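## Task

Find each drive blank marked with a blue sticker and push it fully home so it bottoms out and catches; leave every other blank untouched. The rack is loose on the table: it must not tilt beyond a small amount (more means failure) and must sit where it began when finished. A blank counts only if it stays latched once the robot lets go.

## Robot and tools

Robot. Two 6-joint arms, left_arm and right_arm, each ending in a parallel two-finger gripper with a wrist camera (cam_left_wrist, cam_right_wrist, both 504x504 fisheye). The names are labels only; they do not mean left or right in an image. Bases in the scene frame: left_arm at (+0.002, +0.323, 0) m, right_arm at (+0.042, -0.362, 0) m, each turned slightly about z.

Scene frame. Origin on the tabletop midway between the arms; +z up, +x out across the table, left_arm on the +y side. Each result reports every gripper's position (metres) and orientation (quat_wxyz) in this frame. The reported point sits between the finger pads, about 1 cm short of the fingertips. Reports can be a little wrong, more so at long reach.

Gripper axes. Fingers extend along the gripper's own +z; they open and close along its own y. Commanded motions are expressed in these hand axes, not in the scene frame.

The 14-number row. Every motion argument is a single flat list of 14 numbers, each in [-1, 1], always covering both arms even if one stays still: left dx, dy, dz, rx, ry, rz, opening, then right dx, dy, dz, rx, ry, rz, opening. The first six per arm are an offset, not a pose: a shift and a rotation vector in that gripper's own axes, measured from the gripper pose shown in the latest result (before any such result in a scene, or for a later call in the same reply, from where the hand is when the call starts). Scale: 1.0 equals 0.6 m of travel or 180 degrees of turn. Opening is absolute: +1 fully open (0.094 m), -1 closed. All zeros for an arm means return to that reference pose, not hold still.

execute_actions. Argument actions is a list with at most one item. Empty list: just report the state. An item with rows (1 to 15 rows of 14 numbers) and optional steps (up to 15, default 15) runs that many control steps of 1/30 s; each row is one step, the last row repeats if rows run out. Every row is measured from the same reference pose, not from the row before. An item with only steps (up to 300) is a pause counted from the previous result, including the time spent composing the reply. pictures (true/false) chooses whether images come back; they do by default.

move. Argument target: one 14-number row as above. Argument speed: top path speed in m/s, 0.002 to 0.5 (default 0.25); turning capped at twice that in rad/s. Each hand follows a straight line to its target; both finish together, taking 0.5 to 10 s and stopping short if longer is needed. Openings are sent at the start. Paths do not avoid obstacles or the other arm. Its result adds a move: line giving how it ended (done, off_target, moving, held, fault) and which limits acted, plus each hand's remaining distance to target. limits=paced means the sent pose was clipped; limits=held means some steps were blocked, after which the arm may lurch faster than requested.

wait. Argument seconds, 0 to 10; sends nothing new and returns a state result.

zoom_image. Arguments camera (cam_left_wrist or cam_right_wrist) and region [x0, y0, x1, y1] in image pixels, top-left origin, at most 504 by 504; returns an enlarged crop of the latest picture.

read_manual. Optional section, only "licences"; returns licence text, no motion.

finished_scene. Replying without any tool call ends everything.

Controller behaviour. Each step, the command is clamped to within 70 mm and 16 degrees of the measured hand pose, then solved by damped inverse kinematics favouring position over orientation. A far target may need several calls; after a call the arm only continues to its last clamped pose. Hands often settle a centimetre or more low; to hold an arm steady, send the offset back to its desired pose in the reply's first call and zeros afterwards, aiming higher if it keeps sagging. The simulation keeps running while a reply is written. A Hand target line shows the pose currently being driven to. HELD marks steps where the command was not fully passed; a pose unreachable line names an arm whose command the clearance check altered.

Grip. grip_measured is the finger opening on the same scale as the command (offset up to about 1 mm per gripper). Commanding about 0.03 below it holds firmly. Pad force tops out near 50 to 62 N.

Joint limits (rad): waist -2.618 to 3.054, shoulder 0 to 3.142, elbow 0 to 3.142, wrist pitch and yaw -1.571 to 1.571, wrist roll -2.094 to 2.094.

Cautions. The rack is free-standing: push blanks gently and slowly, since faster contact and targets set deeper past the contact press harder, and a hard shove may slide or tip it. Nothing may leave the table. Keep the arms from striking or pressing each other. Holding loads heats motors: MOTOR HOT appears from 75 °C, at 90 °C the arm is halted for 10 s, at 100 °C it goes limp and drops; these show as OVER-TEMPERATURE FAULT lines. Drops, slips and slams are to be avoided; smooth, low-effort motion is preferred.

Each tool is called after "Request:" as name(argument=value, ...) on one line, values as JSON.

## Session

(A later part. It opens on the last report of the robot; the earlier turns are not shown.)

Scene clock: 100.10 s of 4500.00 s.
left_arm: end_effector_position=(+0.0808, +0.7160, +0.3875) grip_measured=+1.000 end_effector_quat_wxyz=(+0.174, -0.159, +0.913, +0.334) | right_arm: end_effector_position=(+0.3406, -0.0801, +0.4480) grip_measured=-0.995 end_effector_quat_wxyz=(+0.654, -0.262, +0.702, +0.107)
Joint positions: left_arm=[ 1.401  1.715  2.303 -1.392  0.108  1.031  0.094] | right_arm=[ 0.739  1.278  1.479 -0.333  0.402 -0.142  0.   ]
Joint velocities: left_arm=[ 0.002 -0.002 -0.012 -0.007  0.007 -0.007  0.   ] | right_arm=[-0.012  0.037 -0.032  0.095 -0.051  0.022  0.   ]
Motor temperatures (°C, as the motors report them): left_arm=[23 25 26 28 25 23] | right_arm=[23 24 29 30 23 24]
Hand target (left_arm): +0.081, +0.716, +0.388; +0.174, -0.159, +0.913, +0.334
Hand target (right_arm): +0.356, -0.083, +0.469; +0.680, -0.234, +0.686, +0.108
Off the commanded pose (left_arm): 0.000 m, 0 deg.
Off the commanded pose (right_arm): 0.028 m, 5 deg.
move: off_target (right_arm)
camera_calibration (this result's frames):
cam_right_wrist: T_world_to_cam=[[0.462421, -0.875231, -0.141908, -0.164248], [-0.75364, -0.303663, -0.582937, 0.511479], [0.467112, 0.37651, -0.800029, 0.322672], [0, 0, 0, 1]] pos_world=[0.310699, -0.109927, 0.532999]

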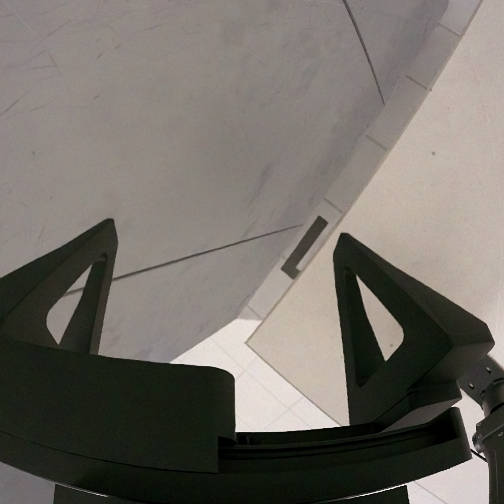

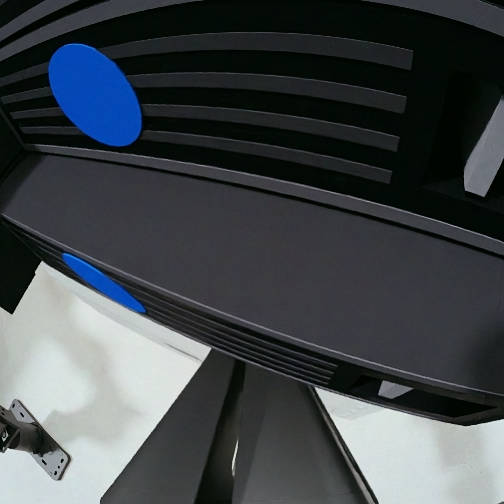

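Request:
move(target=[0,0,0,0,0,0,1,-0.06,0.06,-0.085,0.02,-0.03,0,-1])

Request:
move(target=[0,0,0,0,0,0,1,-0.015,-0.078,0.105,0,0,0,-1], speed=0.06)

Scene clock: 103.33 s of 4500.00 s.
left_arm: end_effector_position=(+0.0808, +0.7160, +0.3875) grip_measured=+1.000 end_effector_quat_wxyz=(+0.174, -0.159, +0.913, +0.334) | right_arm: end_effector_position=(+0.2840, -0.0599, +0.4648) grip_measured=-0.995 end_effector_quat_wxyz=(+0.678, -0.248, +0.686, +0.091)
Joint positions: left_arm=[ 1.401  1.715  2.303 -1.392  0.108  1.031  0.094] | right_arm=[ 1.015  1.258  1.479 -0.305  0.719 -0.159  0.   ]
Joint velocities: left_arm=[-0.012 -0.007 -0.007 -0.007  0.022  0.022  0.   ] | right_arm=[-0.002 -0.027 -0.002 -0.066 -0.022 -0.066  0.   ]
Motor temperatures (°C, as the motors report them): left_arm=[23 25 26 28 25 23] | right_arm=[23 24 29 31 23 24]
Hand target (left_arm): +0.081, +0.716, +0.388; +0.174, -0.159, +0.913, +0.334
Hand target (right_arm): +0.280, -0.069, +0.482; +0.692, -0.233, +0.676, +0.100
Off the commanded pose (left_arm): 0.000 m, 0 deg.
Off the commanded pose (right_arm): 0.020 m, 3 deg.
move: off_target (right_arm)
camera_calibration (this result's frames):
cam_right_wrist: T_world_to_cam=[[0.437712, -0.890593, -0.1235, -0.120551], [-0.727301, -0.269955, -0.630997, 0.501573], [0.528622, 0.366017, -0.765892, 0.320967], [0, 0, 0, 1]] pos_world=[0.247891, -0.0894391, 0.547429]

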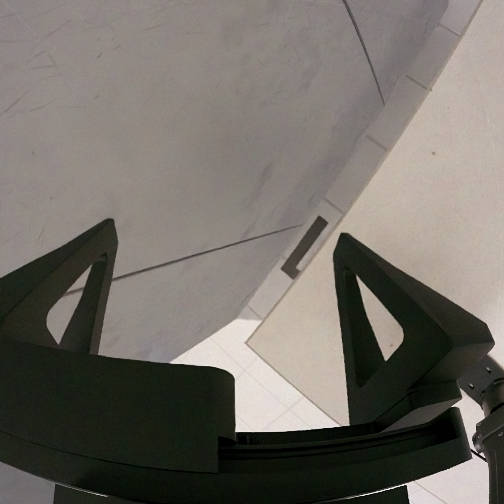

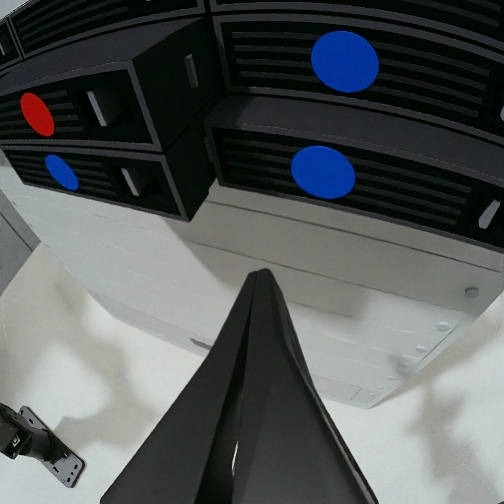

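Scene clock: 104.97 s of 4500.00 s.
left_arm: end_effector_position=(+0.0808, +0.7160, +0.3875) grip_measured=+1.000 end_effector_quat_wxyz=(+0.174, -0.159, +0.913, +0.334) | right_arm: end_effector_position=(+0.3392, -0.0626, +0.4502) grip_measured=-0.995 end_effector_quat_wxyz=(+0.645, -0.295, +0.699, +0.092)
Joint positions: left_arm=[ 1.401  1.715  2.303 -1.392  0.108  1.031  0.094] | right_arm=[ 0.77   1.339  1.564 -0.39   0.411 -0.191  0.   ]
Joint velocities: left_arm=[-0.007 -0.022 -0.022 -0.022  0.022 -0.022  0.   ] | right_arm=[-0.007  0.007  0.002  0.007 -0.037 -0.022 -0.001]
Motor temperatures (°C, as the motors report them): left_arm=[23 25 26 28 25 23] | right_arm=[23 24 29 31 23 24]
Hand target (left_arm): +0.081, +0.716, +0.388; +0.174, -0.159, +0.913, +0.334
Hand target (right_arm): +0.357, -0.071, +0.478; +0.680, -0.251, +0.683, +0.088
Off the commanded pose (left_arm): 0.000 m, 0 deg.
Off the commanded pose (right_arm): 0.037 m, 7 deg.
move: off_target (right_arm)
camera_calibration (this result's frames):
cam_right_wrist: T_world_to_cam=[[0.488877, -0.868751, -0.0791887, -0.184824], [-0.740334, -0.365164, -0.564412, 0.500231], [0.461417, 0.334554, -0.821686, 0.327598], [0, 0, 0, 1]] pos_world=[0.309535, -0.0874988, 0.536883]

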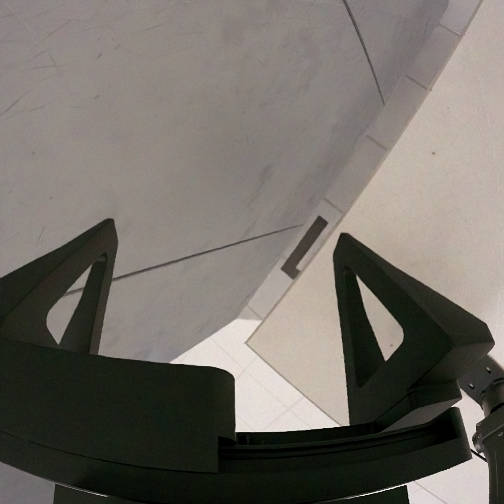

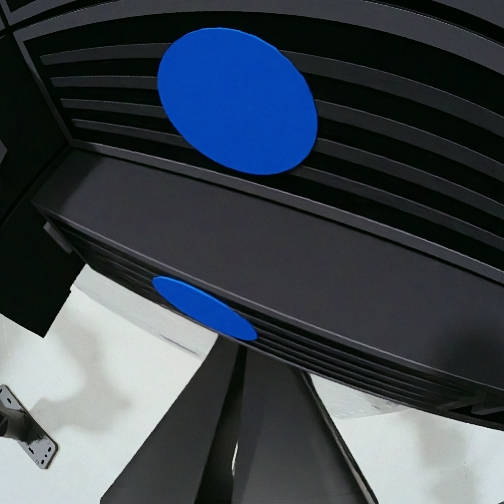

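Request:
move(target=[0,0,0,0,0,0,1,-0.02,0.045,-0.085,0.02,-0.04,0,-1])

Request:
move(target=[0,0,0,0,0,0,1,-0.09,0,0,0,-0.02,0,-1])

Scene clock: 108.20 s of 4500.00 s.
left_arm: end_effector_position=(+0.0808, +0.7160, +0.3875) grip_measured=+1.000 end_effector_quat_wxyz=(+0.174, -0.159, +0.913, +0.334) | right_arm: end_effector_position=(+0.2853, -0.0599, +0.4608) grip_measured=-0.995 end_effector_quat_wxyz=(+0.689, -0.270, +0.666, +0.090)
Joint positions: left_arm=[ 1.401  1.715  2.303 -1.392  0.108  1.031  0.094] | right_arm=[ 0.99   1.225  1.405 -0.222  0.661 -0.229  0.   ]
Joint velocities: left_arm=[-0.007  0.007  0.002 -0.007  0.007 -0.007  0.   ] | right_arm=[-0.002 -0.002  0.012 -0.007 -0.007  0.022 -0.001]
Motor temperatures (°C, as the motors report them): left_arm=[23 25 26 28 25 23] | right_arm=[23 24 29 32 23 24]
Hand target (left_arm): +0.081, +0.716, +0.388; +0.174, -0.159, +0.913, +0.334
Hand target (right_arm): +0.283, -0.064, +0.463; +0.694, -0.266, +0.663, +0.090
Off the commanded pose (left_arm): 0.000 m, 0 deg.
Off the commanded pose (right_arm): 0.005 m, 1 deg.
move: done
camera_calibration (this result's frames):
cam_right_wrist: T_world_to_cam=[[0.474661, -0.876134, -0.084177, -0.149346], [-0.687403, -0.309277, -0.657134, 0.498284], [0.549703, 0.36978, -0.749059, 0.303748], [0, 0, 0, 1]] pos_world=[0.246439, -0.0890587, 0.542393]

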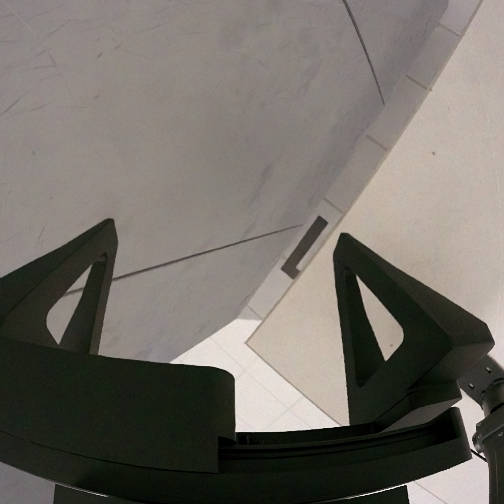

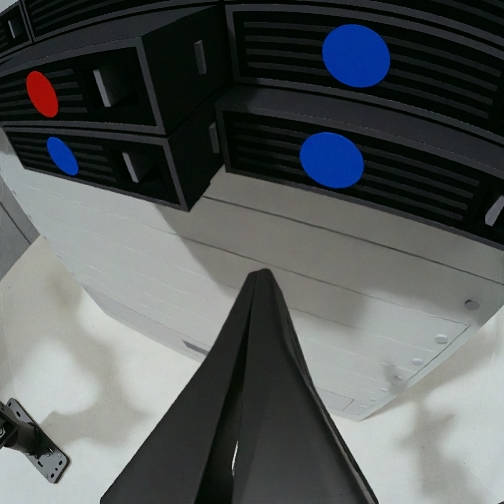

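Scene clock: 109.17 s of 4500.00 s.
left_arm: end_effector_position=(+0.0808, +0.7160, +0.3875) grip_measured=+1.000 end_effector_quat_wxyz=(+0.174, -0.159, +0.913, +0.334) | right_arm: end_effector_position=(+0.2819, -0.0493, +0.5080) grip_measured=-0.995 end_effector_quat_wxyz=(+0.710, -0.264, +0.645, +0.102)
Joint positions: left_arm=[ 1.401  1.715  2.303 -1.392  0.108  1.031  0.094] | right_arm=[ 1.011  1.302  1.591 -0.253  0.666 -0.268  0.   ]
Joint velocities: left_arm=[ 0.002 -0.007  0.007 -0.022  0.022 -0.022  0.   ] | right_arm=[-0.017  0.007  0.007  0.007  0.007  0.007 -0.   ]
Motor temperatures (°C, as the motors report them): left_arm=[23 25 26 28 25 23] | right_arm=[23 24 30 32 23 24]
Hand target (left_arm): +0.081, +0.716, +0.388; +0.174, -0.159, +0.913, +0.334
Hand target (right_arm): +0.281, -0.048, +0.513; +0.710, -0.266, +0.644, +0.099
Off the commanded pose (left_arm): 0.000 m, 0 deg.
Off the commanded pose (right_arm): 0.006 m, 0 deg.
move: done
camera_calibration (this result's frames):
cam_right_wrist: T_world_to_cam=[[0.493399, -0.864752, -0.0936039, -0.134352], [-0.649036, -0.294386, -0.701491, 0.542714], [0.57906, 0.406867, -0.706505, 0.30894], [0, 0, 0, 1]] pos_world=[0.239635, -0.0821108, 0.586401]

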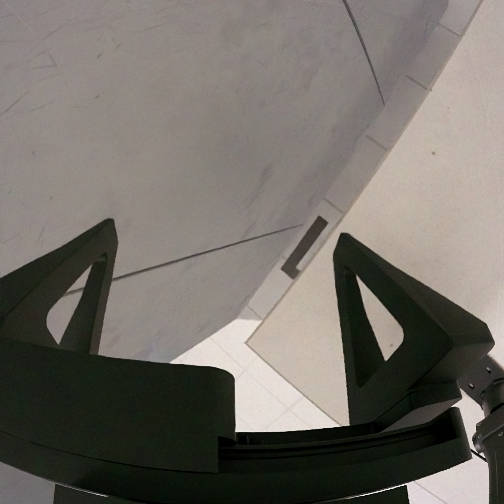

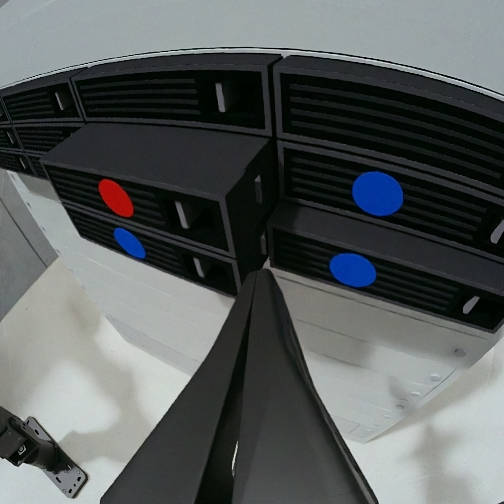

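Request:
move(target=[0,0,0,0,0,0,1,0.075,-0.083,0.082,0,0,0,-1], speed=0.06)

Scene clock: 113.87 s of 4500.00 s.
left_arm: end_effector_position=(+0.0808, +0.7160, +0.3875) grip_measured=+1.000 end_effector_quat_wxyz=(+0.174, -0.159, +0.913, +0.334) | right_arm: end_effector_position=(+0.3235, -0.0579, +0.4917) grip_measured=-0.995 end_effector_quat_wxyz=(+0.709, -0.304, +0.619, +0.145)
Joint positions: left_arm=[ 1.401  1.715  2.303 -1.392  0.108  1.031  0.094] | right_arm=[ 0.755  1.271  1.476 -0.155  0.283 -0.269  0.   ]
Joint velocities: left_arm=[-0.012 -0.012  0.012  0.022 -0.051 -0.051  0.   ] | right_arm=[-0.017  0.012 -0.017  0.022 -0.11  -0.051 -0.001]
Motor temperatures (°C, as the motors report them): left_arm=[23 25 26 28 25 23] | right_arm=[23 24 29 32 23 24]
Hand target (left_arm): +0.081, +0.716, +0.388; +0.174, -0.159, +0.913, +0.334
Hand target (right_arm): +0.351, -0.075, +0.478; +0.711, -0.268, +0.642, +0.099
Off the commanded pose (left_arm): 0.000 m, 0 deg.
Off the commanded pose (right_arm): 0.038 m, 7 deg.
move: off_target (right_arm)
camera_calibration (this result's frames):
cam_right_wrist: T_world_to_cam=[[0.600911, -0.794724, -0.0855599, -0.1986], [-0.591392, -0.370031, -0.716472, 0.540083], [0.537738, 0.481135, -0.692349, 0.287531], [0, 0, 0, 1]] pos_world=[0.284125, -0.096326, 0.569034]

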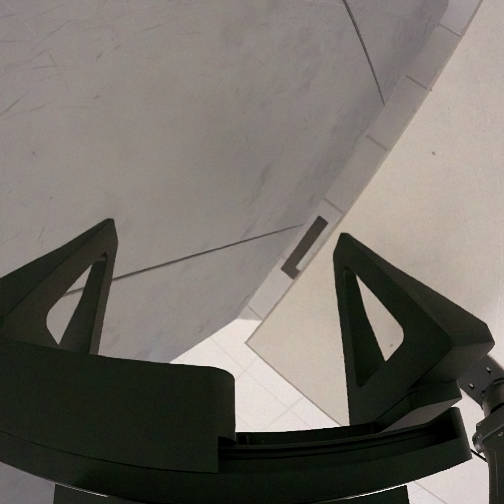

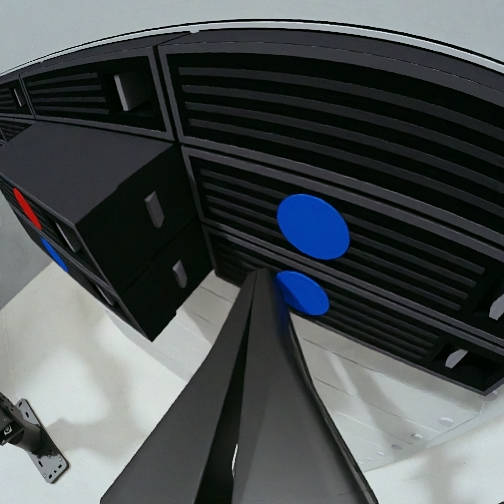

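Request:
move(target=[0,0,0,0,0,0,1,0.02,0.03,-0.15,0,-0.14,0,-1])

Scene clock: 119.73 s of 4500.00 s.
left_arm: end_effector_position=(+0.0808, +0.7160, +0.3875) grip_measured=+1.000 end_effector_quat_wxyz=(+0.174, -0.159, +0.913, +0.334) | right_arm: end_effector_position=(+0.2504, -0.1008, +0.4708) grip_measured=-0.995 end_effector_quat_wxyz=(+0.824, -0.260, +0.461, +0.202)
Joint positions: left_arm=[ 1.401  1.715  2.303 -1.392  0.108  1.031  0.094] | right_arm=[ 0.835  0.935  0.812  0.591  0.239 -0.392  0.   ]
Joint velocities: left_arm=[ 0.002 -0.017 -0.017 -0.066 -0.081  0.037  0.   ] | right_arm=[ 0.002  0.012 -0.012 -0.037  0.022 -0.007 -0.001]
Motor temperatures (°C, as the motors report them): left_arm=[23 25 26 28 25 23] | right_arm=[23 24 29 32 23 24]
Hand target (left_arm): +0.081, +0.716, +0.388; +0.174, -0.159, +0.913, +0.334
Hand target (right_arm): +0.244, -0.103, +0.473; +0.828, -0.262, +0.451, +0.207
Off the commanded pose (left_arm): 0.000 m, 0 deg.
Off the commanded pose (right_arm): 0.006 m, 2 deg.
After step 90, 1.23 s passed at rest.
move: done
camera_calibration (this result's frames):
cam_right_wrist: T_world_to_cam=[[0.69451, -0.716333, -0.0672526, -0.214681], [-0.297415, -0.200721, -0.93341, 0.511537], [0.655134, 0.668264, -0.352452, 0.162486], [0, 0, 0, 1]] pos_world=[0.194787, -0.15969, 0.520304]

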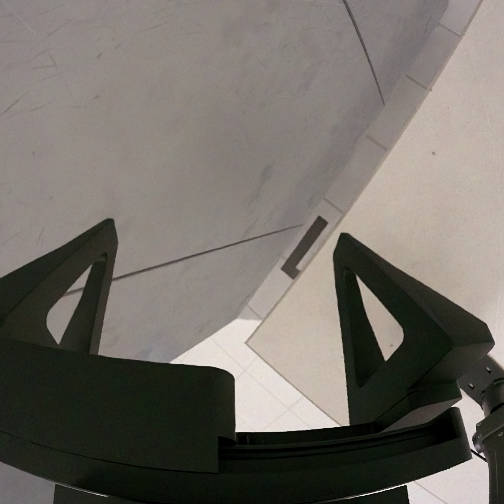

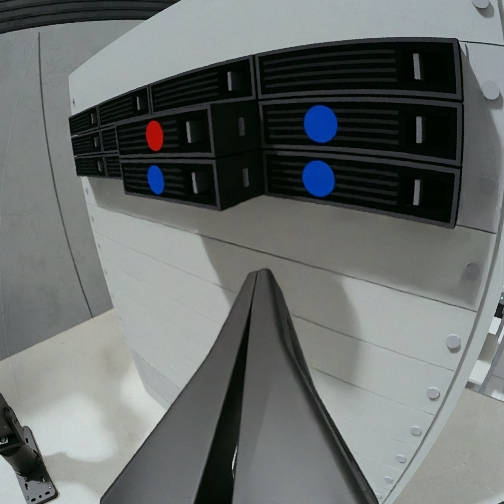

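Request:
move(target=[0,0,0,0,0,0,1,0.003,0.148,0.152,0.07,0,0,-1])

Scene clock: 125.97 s of 4500.00 s.
left_arm: end_effector_position=(+0.0808, +0.7160, +0.3875) grip_measured=+1.000 end_effector_quat_wxyz=(+0.174, -0.159, +0.913, +0.334) | right_arm: end_effector_position=(+0.2626, +0.0281, +0.4696) grip_measured=-0.995 end_effector_quat_wxyz=(+0.837, -0.183, +0.494, +0.146)
Joint positions: left_arm=[ 1.401  1.715  2.303 -1.392  0.108  1.031  0.094] | right_arm=[ 1.121  1.54   1.171  0.978  0.682 -0.597  0.   ]
Joint velocities: left_arm=[-0.027 -0.002 -0.027  0.022 -0.081 -0.037  0.   ] | right_arm=[ 0.002 -0.002 -0.007 -0.037  0.022 -0.066  0.001]
Motor temperatures (°C, as the motors report them): left_arm=[23 25 26 28 25 23] | right_arm=[23 24 29 32 23 24]
Hand target (left_arm): +0.081, +0.716, +0.388; +0.174, -0.159, +0.913, +0.334
Hand target (right_arm): +0.261, +0.024, +0.485; +0.844, -0.167, +0.486, +0.152
Off the commanded pose (left_arm): 0.000 m, 0 deg.
Off the commanded pose (right_arm): 0.019 m, 3 deg.
After step 90, 1.93 s passed at rest.
move: off_target (right_arm)
camera_calibration (this result's frames):
cam_right_wrist: T_world_to_cam=[[0.545193, -0.825341, -0.14689, -0.0512806], [-0.363992, -0.0752167, -0.92836, 0.551542], [0.755165, 0.559602, -0.341425, 0.0395124], [0, 0, 0, 1]] pos_world=[0.198877, -0.0229501, 0.517987]

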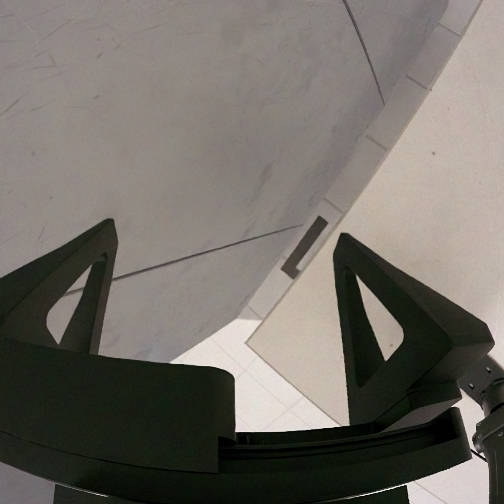

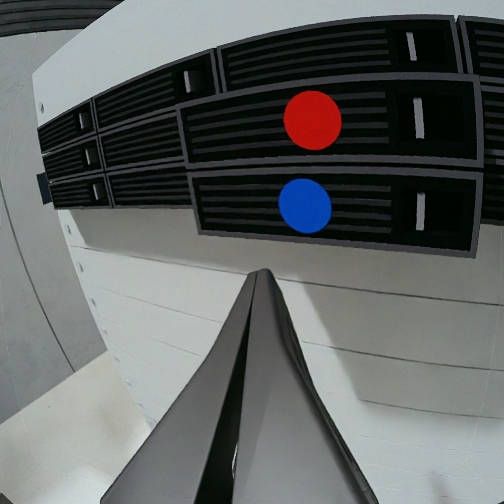

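Request:
move(target=[0,0,0,0,0,0,1,-0.044,-0.008,0.022,0,0,0,-1])

Scene clock: 130.87 s of 4500.00 s.
left_arm: end_effector_position=(+0.0808, +0.7160, +0.3875) grip_measured=+1.000 end_effector_quat_wxyz=(+0.174, -0.159, +0.913, +0.334) | right_arm: end_effector_position=(+0.2639, +0.0321, +0.4851) grip_measured=-0.995 end_effector_quat_wxyz=(+0.834, -0.192, +0.498, +0.140)
Joint positions: left_arm=[ 1.401  1.715  2.303 -1.392  0.108  1.031  0.094] | right_arm=[ 1.121  1.54   1.249  0.878  0.683 -0.598  0.   ]
Joint velocities: left_arm=[-0.017  0.002 -0.022  0.007 -0.022 -0.022  0.   ] | right_arm=[-0.002 -0.007 -0.002 -0.007  0.081  0.007 -0.   ]
Motor temperatures (°C, as the motors report them): left_arm=[23 25 26 28 25 23] | right_arm=[23 25 29 31 23 24]
Hand target (left_arm): +0.081, +0.716, +0.388; +0.174, -0.159, +0.913, +0.334
Hand target (right_arm): +0.263, +0.028, +0.499; +0.837, -0.183, +0.494, +0.146
Off the commanded pose (left_arm): 0.000 m, 0 deg.
Off the commanded pose (right_arm): 0.015 m, 1 deg.
After step 90, 0.97 s passed at rest.
move: off_target (right_arm)
camera_calibration (this result's frames):
cam_right_wrist: T_world_to_cam=[[0.542891, -0.829371, -0.131964, -0.0529018], [-0.36976, -0.0949762, -0.92426, 0.566904], [0.754021, 0.550567, -0.35823, 0.0503353], [0, 0, 0, 1]] pos_world=[0.200385, -0.0177458, 0.535017]

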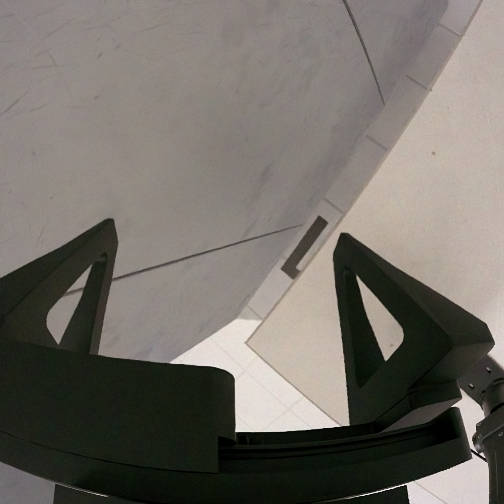

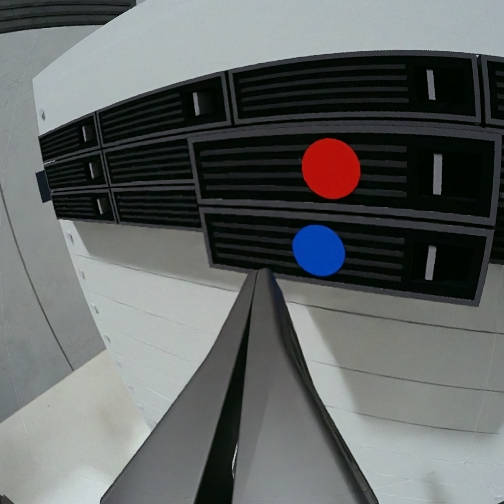

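Push: delta (.09,-.008,+.012).

Request:
move(target=[0,0,0,0,0,0,1,0.052,-0.079,0.119,0,0,0,-1], speed=0.05)

Scene clock: 137.50 s of 4500.00 s.
left_arm: end_effector_position=(+0.0808, +0.7160, +0.3875) grip_measured=+1.000 end_effector_quat_wxyz=(+0.174, -0.159, +0.913, +0.334) | right_arm: end_effector_position=(+0.3154, +0.0388, +0.4975) grip_measured=-0.995 end_effector_quat_wxyz=(+0.837, -0.225, +0.465, +0.180)
Joint positions: left_arm=[ 1.401  1.715  2.303 -1.392  0.108  1.031  0.094] | right_arm=[ 0.926  1.589  1.334  0.784  0.394 -0.461  0.   ]
Joint velocities: left_arm=[ 0.002  0.007  0.007 -0.051 -0.051  0.051  0.   ] | right_arm=[ 0.002 -0.002  0.002 -0.007  0.022  0.051 -0.   ]
Motor temperatures (°C, as the motors report them): left_arm=[23 25 26 28 25 23] | right_arm=[23 25 30 31 23 24]
Hand target (left_arm): +0.081, +0.716, +0.388; +0.174, -0.159, +0.913, +0.334
Hand target (right_arm): +0.349, +0.023, +0.496; +0.836, -0.193, +0.494, +0.139
Off the commanded pose (left_arm): 0.000 m, 0 deg.
Off the commanded pose (right_arm): 0.041 m, 7 deg.
After step 90, 1.47 s passed at rest.
move: off_target (right_arm)
camera_calibration (this result's frames):
cam_right_wrist: T_world_to_cam=[[0.638217, -0.763911, -0.0954918, -0.124346], [-0.306474, -0.138321, -0.941775, 0.588489], [0.706224, 0.630323, -0.322398, 0.00640763], [0, 0, 0, 1]] pos_world=[0.255191, -0.0176278, 0.544416]

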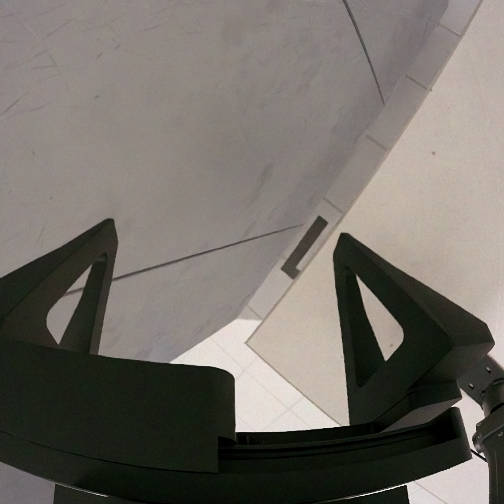

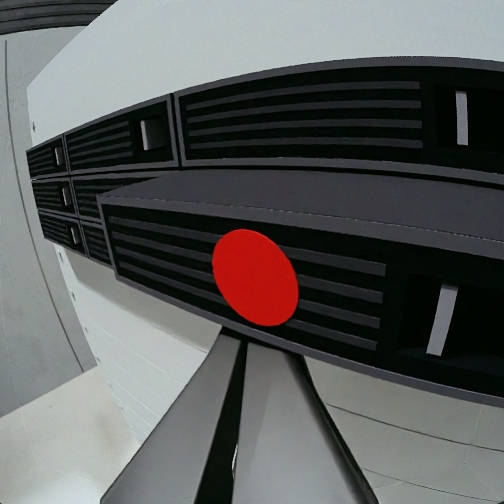

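Request:
move(target=[0,0,0,0,0,0,1,0.012,0.004,-0.033,0.02,-0.03,0,-1], speed=0.08)

Scene clock: 142.83 s of 4500.00 s.
left_arm: end_effector_position=(+0.0808, +0.7160, +0.3875) grip_measured=+1.000 end_effector_quat_wxyz=(+0.174, -0.159, +0.913, +0.334) | right_arm: end_effector_position=(+0.3062, +0.0289, +0.4865) grip_measured=-0.995 end_effector_quat_wxyz=(+0.865, -0.188, +0.431, +0.177)
Joint positions: left_arm=[ 1.401  1.715  2.303 -1.392  0.108  1.031  0.094] | right_arm=[ 0.944  1.616  1.223  1.052  0.423 -0.516  0.   ]
Joint velocities: left_arm=[-0.007  0.002  0.002 -0.022 -0.007  0.037  0.   ] | right_arm=[-0.012  0.012 -0.002  0.007 -0.007  0.007 -0.   ]
Motor temperatures (°C, as the motors report them): left_arm=[23 25 26 28 25 23] | right_arm=[23 25 30 31 23 24]
Hand target (left_arm): +0.081, +0.716, +0.388; +0.174, -0.159, +0.913, +0.334
Hand target (right_arm): +0.304, +0.030, +0.481; +0.864, -0.190, +0.431, +0.175
Off the commanded pose (left_arm): 0.000 m, 0 deg.
Off the commanded pose (right_arm): 0.006 m, 0 deg.
After step 90, 1.03 s passed at rest.
move: done
camera_calibration (this result's frames):
cam_right_wrist: T_world_to_cam=[[0.619585, -0.776146, -0.117101, -0.110554], [-0.242544, -0.047424, -0.968981, 0.5649], [0.746517, 0.628768, -0.217632, -0.0476303], [0, 0, 0, 1]] pos_world=[0.241067, -0.0290678, 0.524065]

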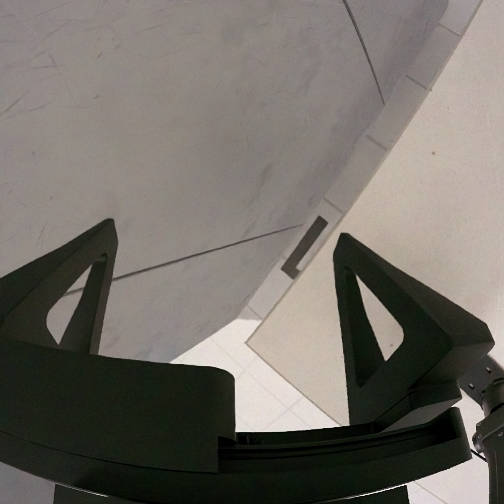

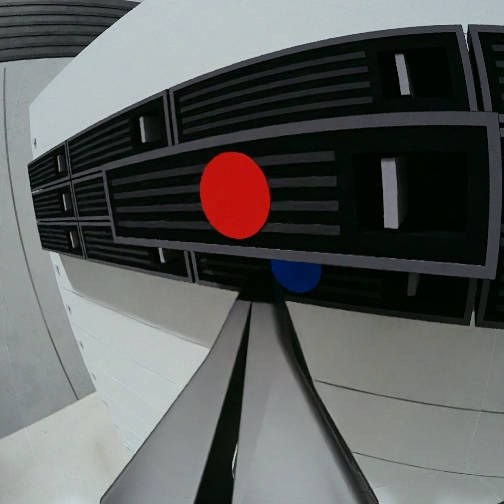

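Request:
move(target=[0,0,0,0,0,0,1,0.032,-0.042,0.043,0,0,0,-1], speed=0.05)

Scene clock: 147.37 s of 4500.00 s.
left_arm: end_effector_position=(+0.0808, +0.7160, +0.3875) grip_measured=+1.000 end_effector_quat_wxyz=(+0.174, -0.159, +0.913, +0.334) | right_arm: end_effector_position=(+0.3148, +0.0299, +0.4950) grip_measured=-0.995 end_effector_quat_wxyz=(+0.869, -0.210, +0.396, +0.209)
Joint positions: left_arm=[ 1.401  1.715  2.303 -1.392  0.108  1.031  0.094] | right_arm=[ 0.873  1.628  1.239  1.06   0.268 -0.458  0.   ]
Joint velocities: left_arm=[-0.012  0.027 -0.002 -0.007  0.066  0.022  0.   ] | right_arm=[-0.002  0.012 -0.012  0.081 -0.007  0.007  0.   ]
Motor temperatures (°C, as the motors report them): left_arm=[23 25 26 28 25 23] | right_arm=[23 26 30 31 23 24]
Hand target (left_arm): +0.081, +0.716, +0.388; +0.174, -0.159, +0.913, +0.334
Hand target (right_arm): +0.344, +0.021, +0.488; +0.866, -0.189, +0.428, +0.177
Off the commanded pose (left_arm): 0.000 m, 0 deg.
Off the commanded pose (right_arm): 0.033 m, 6 deg.
After step 90, 0.37 s passed at rest.
move: off_target (right_arm)
camera_calibration (this result's frames):
cam_right_wrist: T_world_to_cam=[[0.689238, -0.720125, -0.0798178, -0.156185], [-0.178688, -0.0621869, -0.981939, 0.562054], [0.702155, 0.691052, -0.171539, -0.0636214], [0, 0, 0, 1]] pos_world=[0.252753, -0.0335549, 0.528523]

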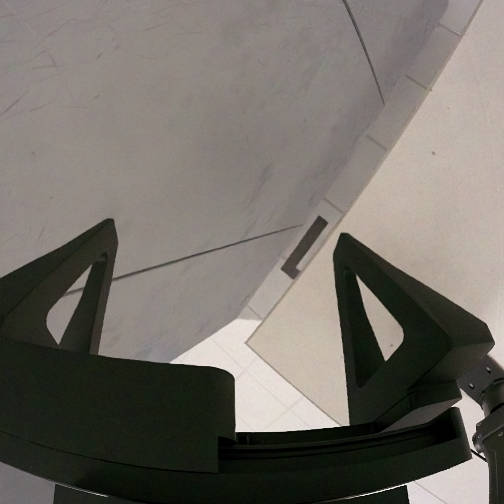

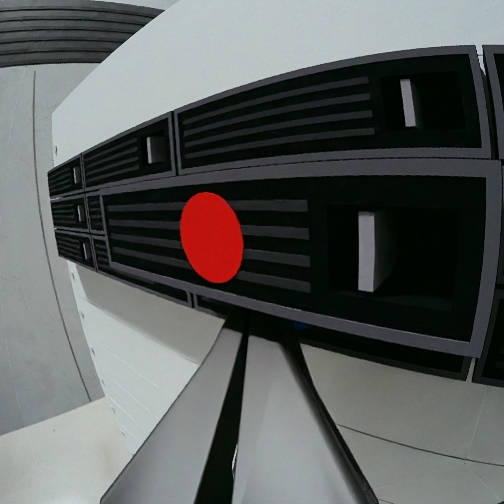

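Request:
move(target=[0,0,0,0,0,0,1,0.02,0.07,-0.135,0,0,0,-1], speed=0.15)

Scene clock: 150.23 s of 4500.00 s.
left_arm: end_effector_position=(+0.0808, +0.7160, +0.3875) grip_measured=+1.000 end_effector_quat_wxyz=(+0.174, -0.159, +0.913, +0.334) | right_arm: end_effector_position=(+0.2557, +0.0309, +0.4241) grip_measured=-0.995 end_effector_quat_wxyz=(+0.864, -0.216, +0.403, +0.209)
Joint positions: left_arm=[ 1.401  1.715  2.303 -1.392  0.108  1.031  0.094] | right_arm=[ 1.039  1.611  0.935  1.359  0.397 -0.56   0.   ]
Joint velocities: left_arm=[-0.002 -0.002  0.002 -0.007 -0.037  0.037  0.   ] | right_arm=[-0.002 -0.002 -0.012 -0.007  0.051  0.051  0.   ]
Motor temperatures (°C, as the motors report them): left_arm=[23 25 26 28 25 23] | right_arm=[23 26 30 30 23 24]
Hand target (left_arm): +0.081, +0.716, +0.388; +0.174, -0.159, +0.913, +0.334
Hand target (right_arm): +0.252, +0.023, +0.429; +0.868, -0.208, +0.398, +0.210
Off the commanded pose (left_arm): 0.000 m, 0 deg.
Off the commanded pose (right_arm): 0.010 m, 1 deg.
move: done
camera_calibration (this result's frames):
cam_right_wrist: T_world_to_cam=[[0.691808, -0.71786, -0.0779676, -0.12185], [-0.191884, -0.0786704, -0.978259, 0.484232], [0.69612, 0.691728, -0.192171, -0.0247089], [0, 0, 0, 1]] pos_world=[0.194414, -0.0322849, 0.459456]

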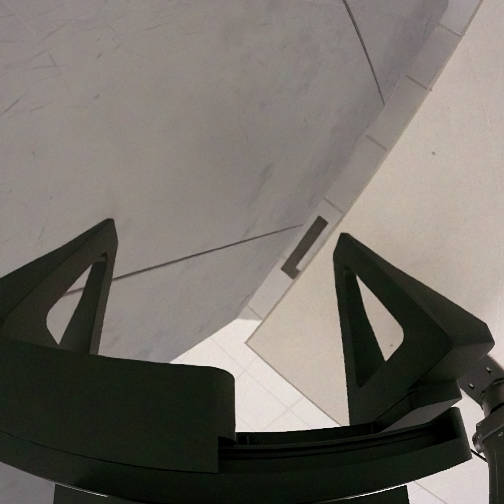

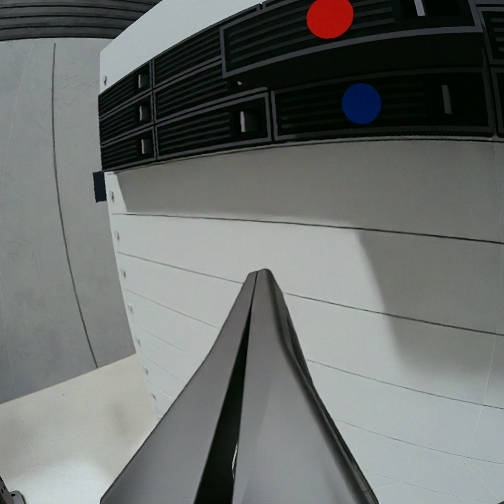

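Request:
finished_scene(scene=1)

The scene is finished: the task was done.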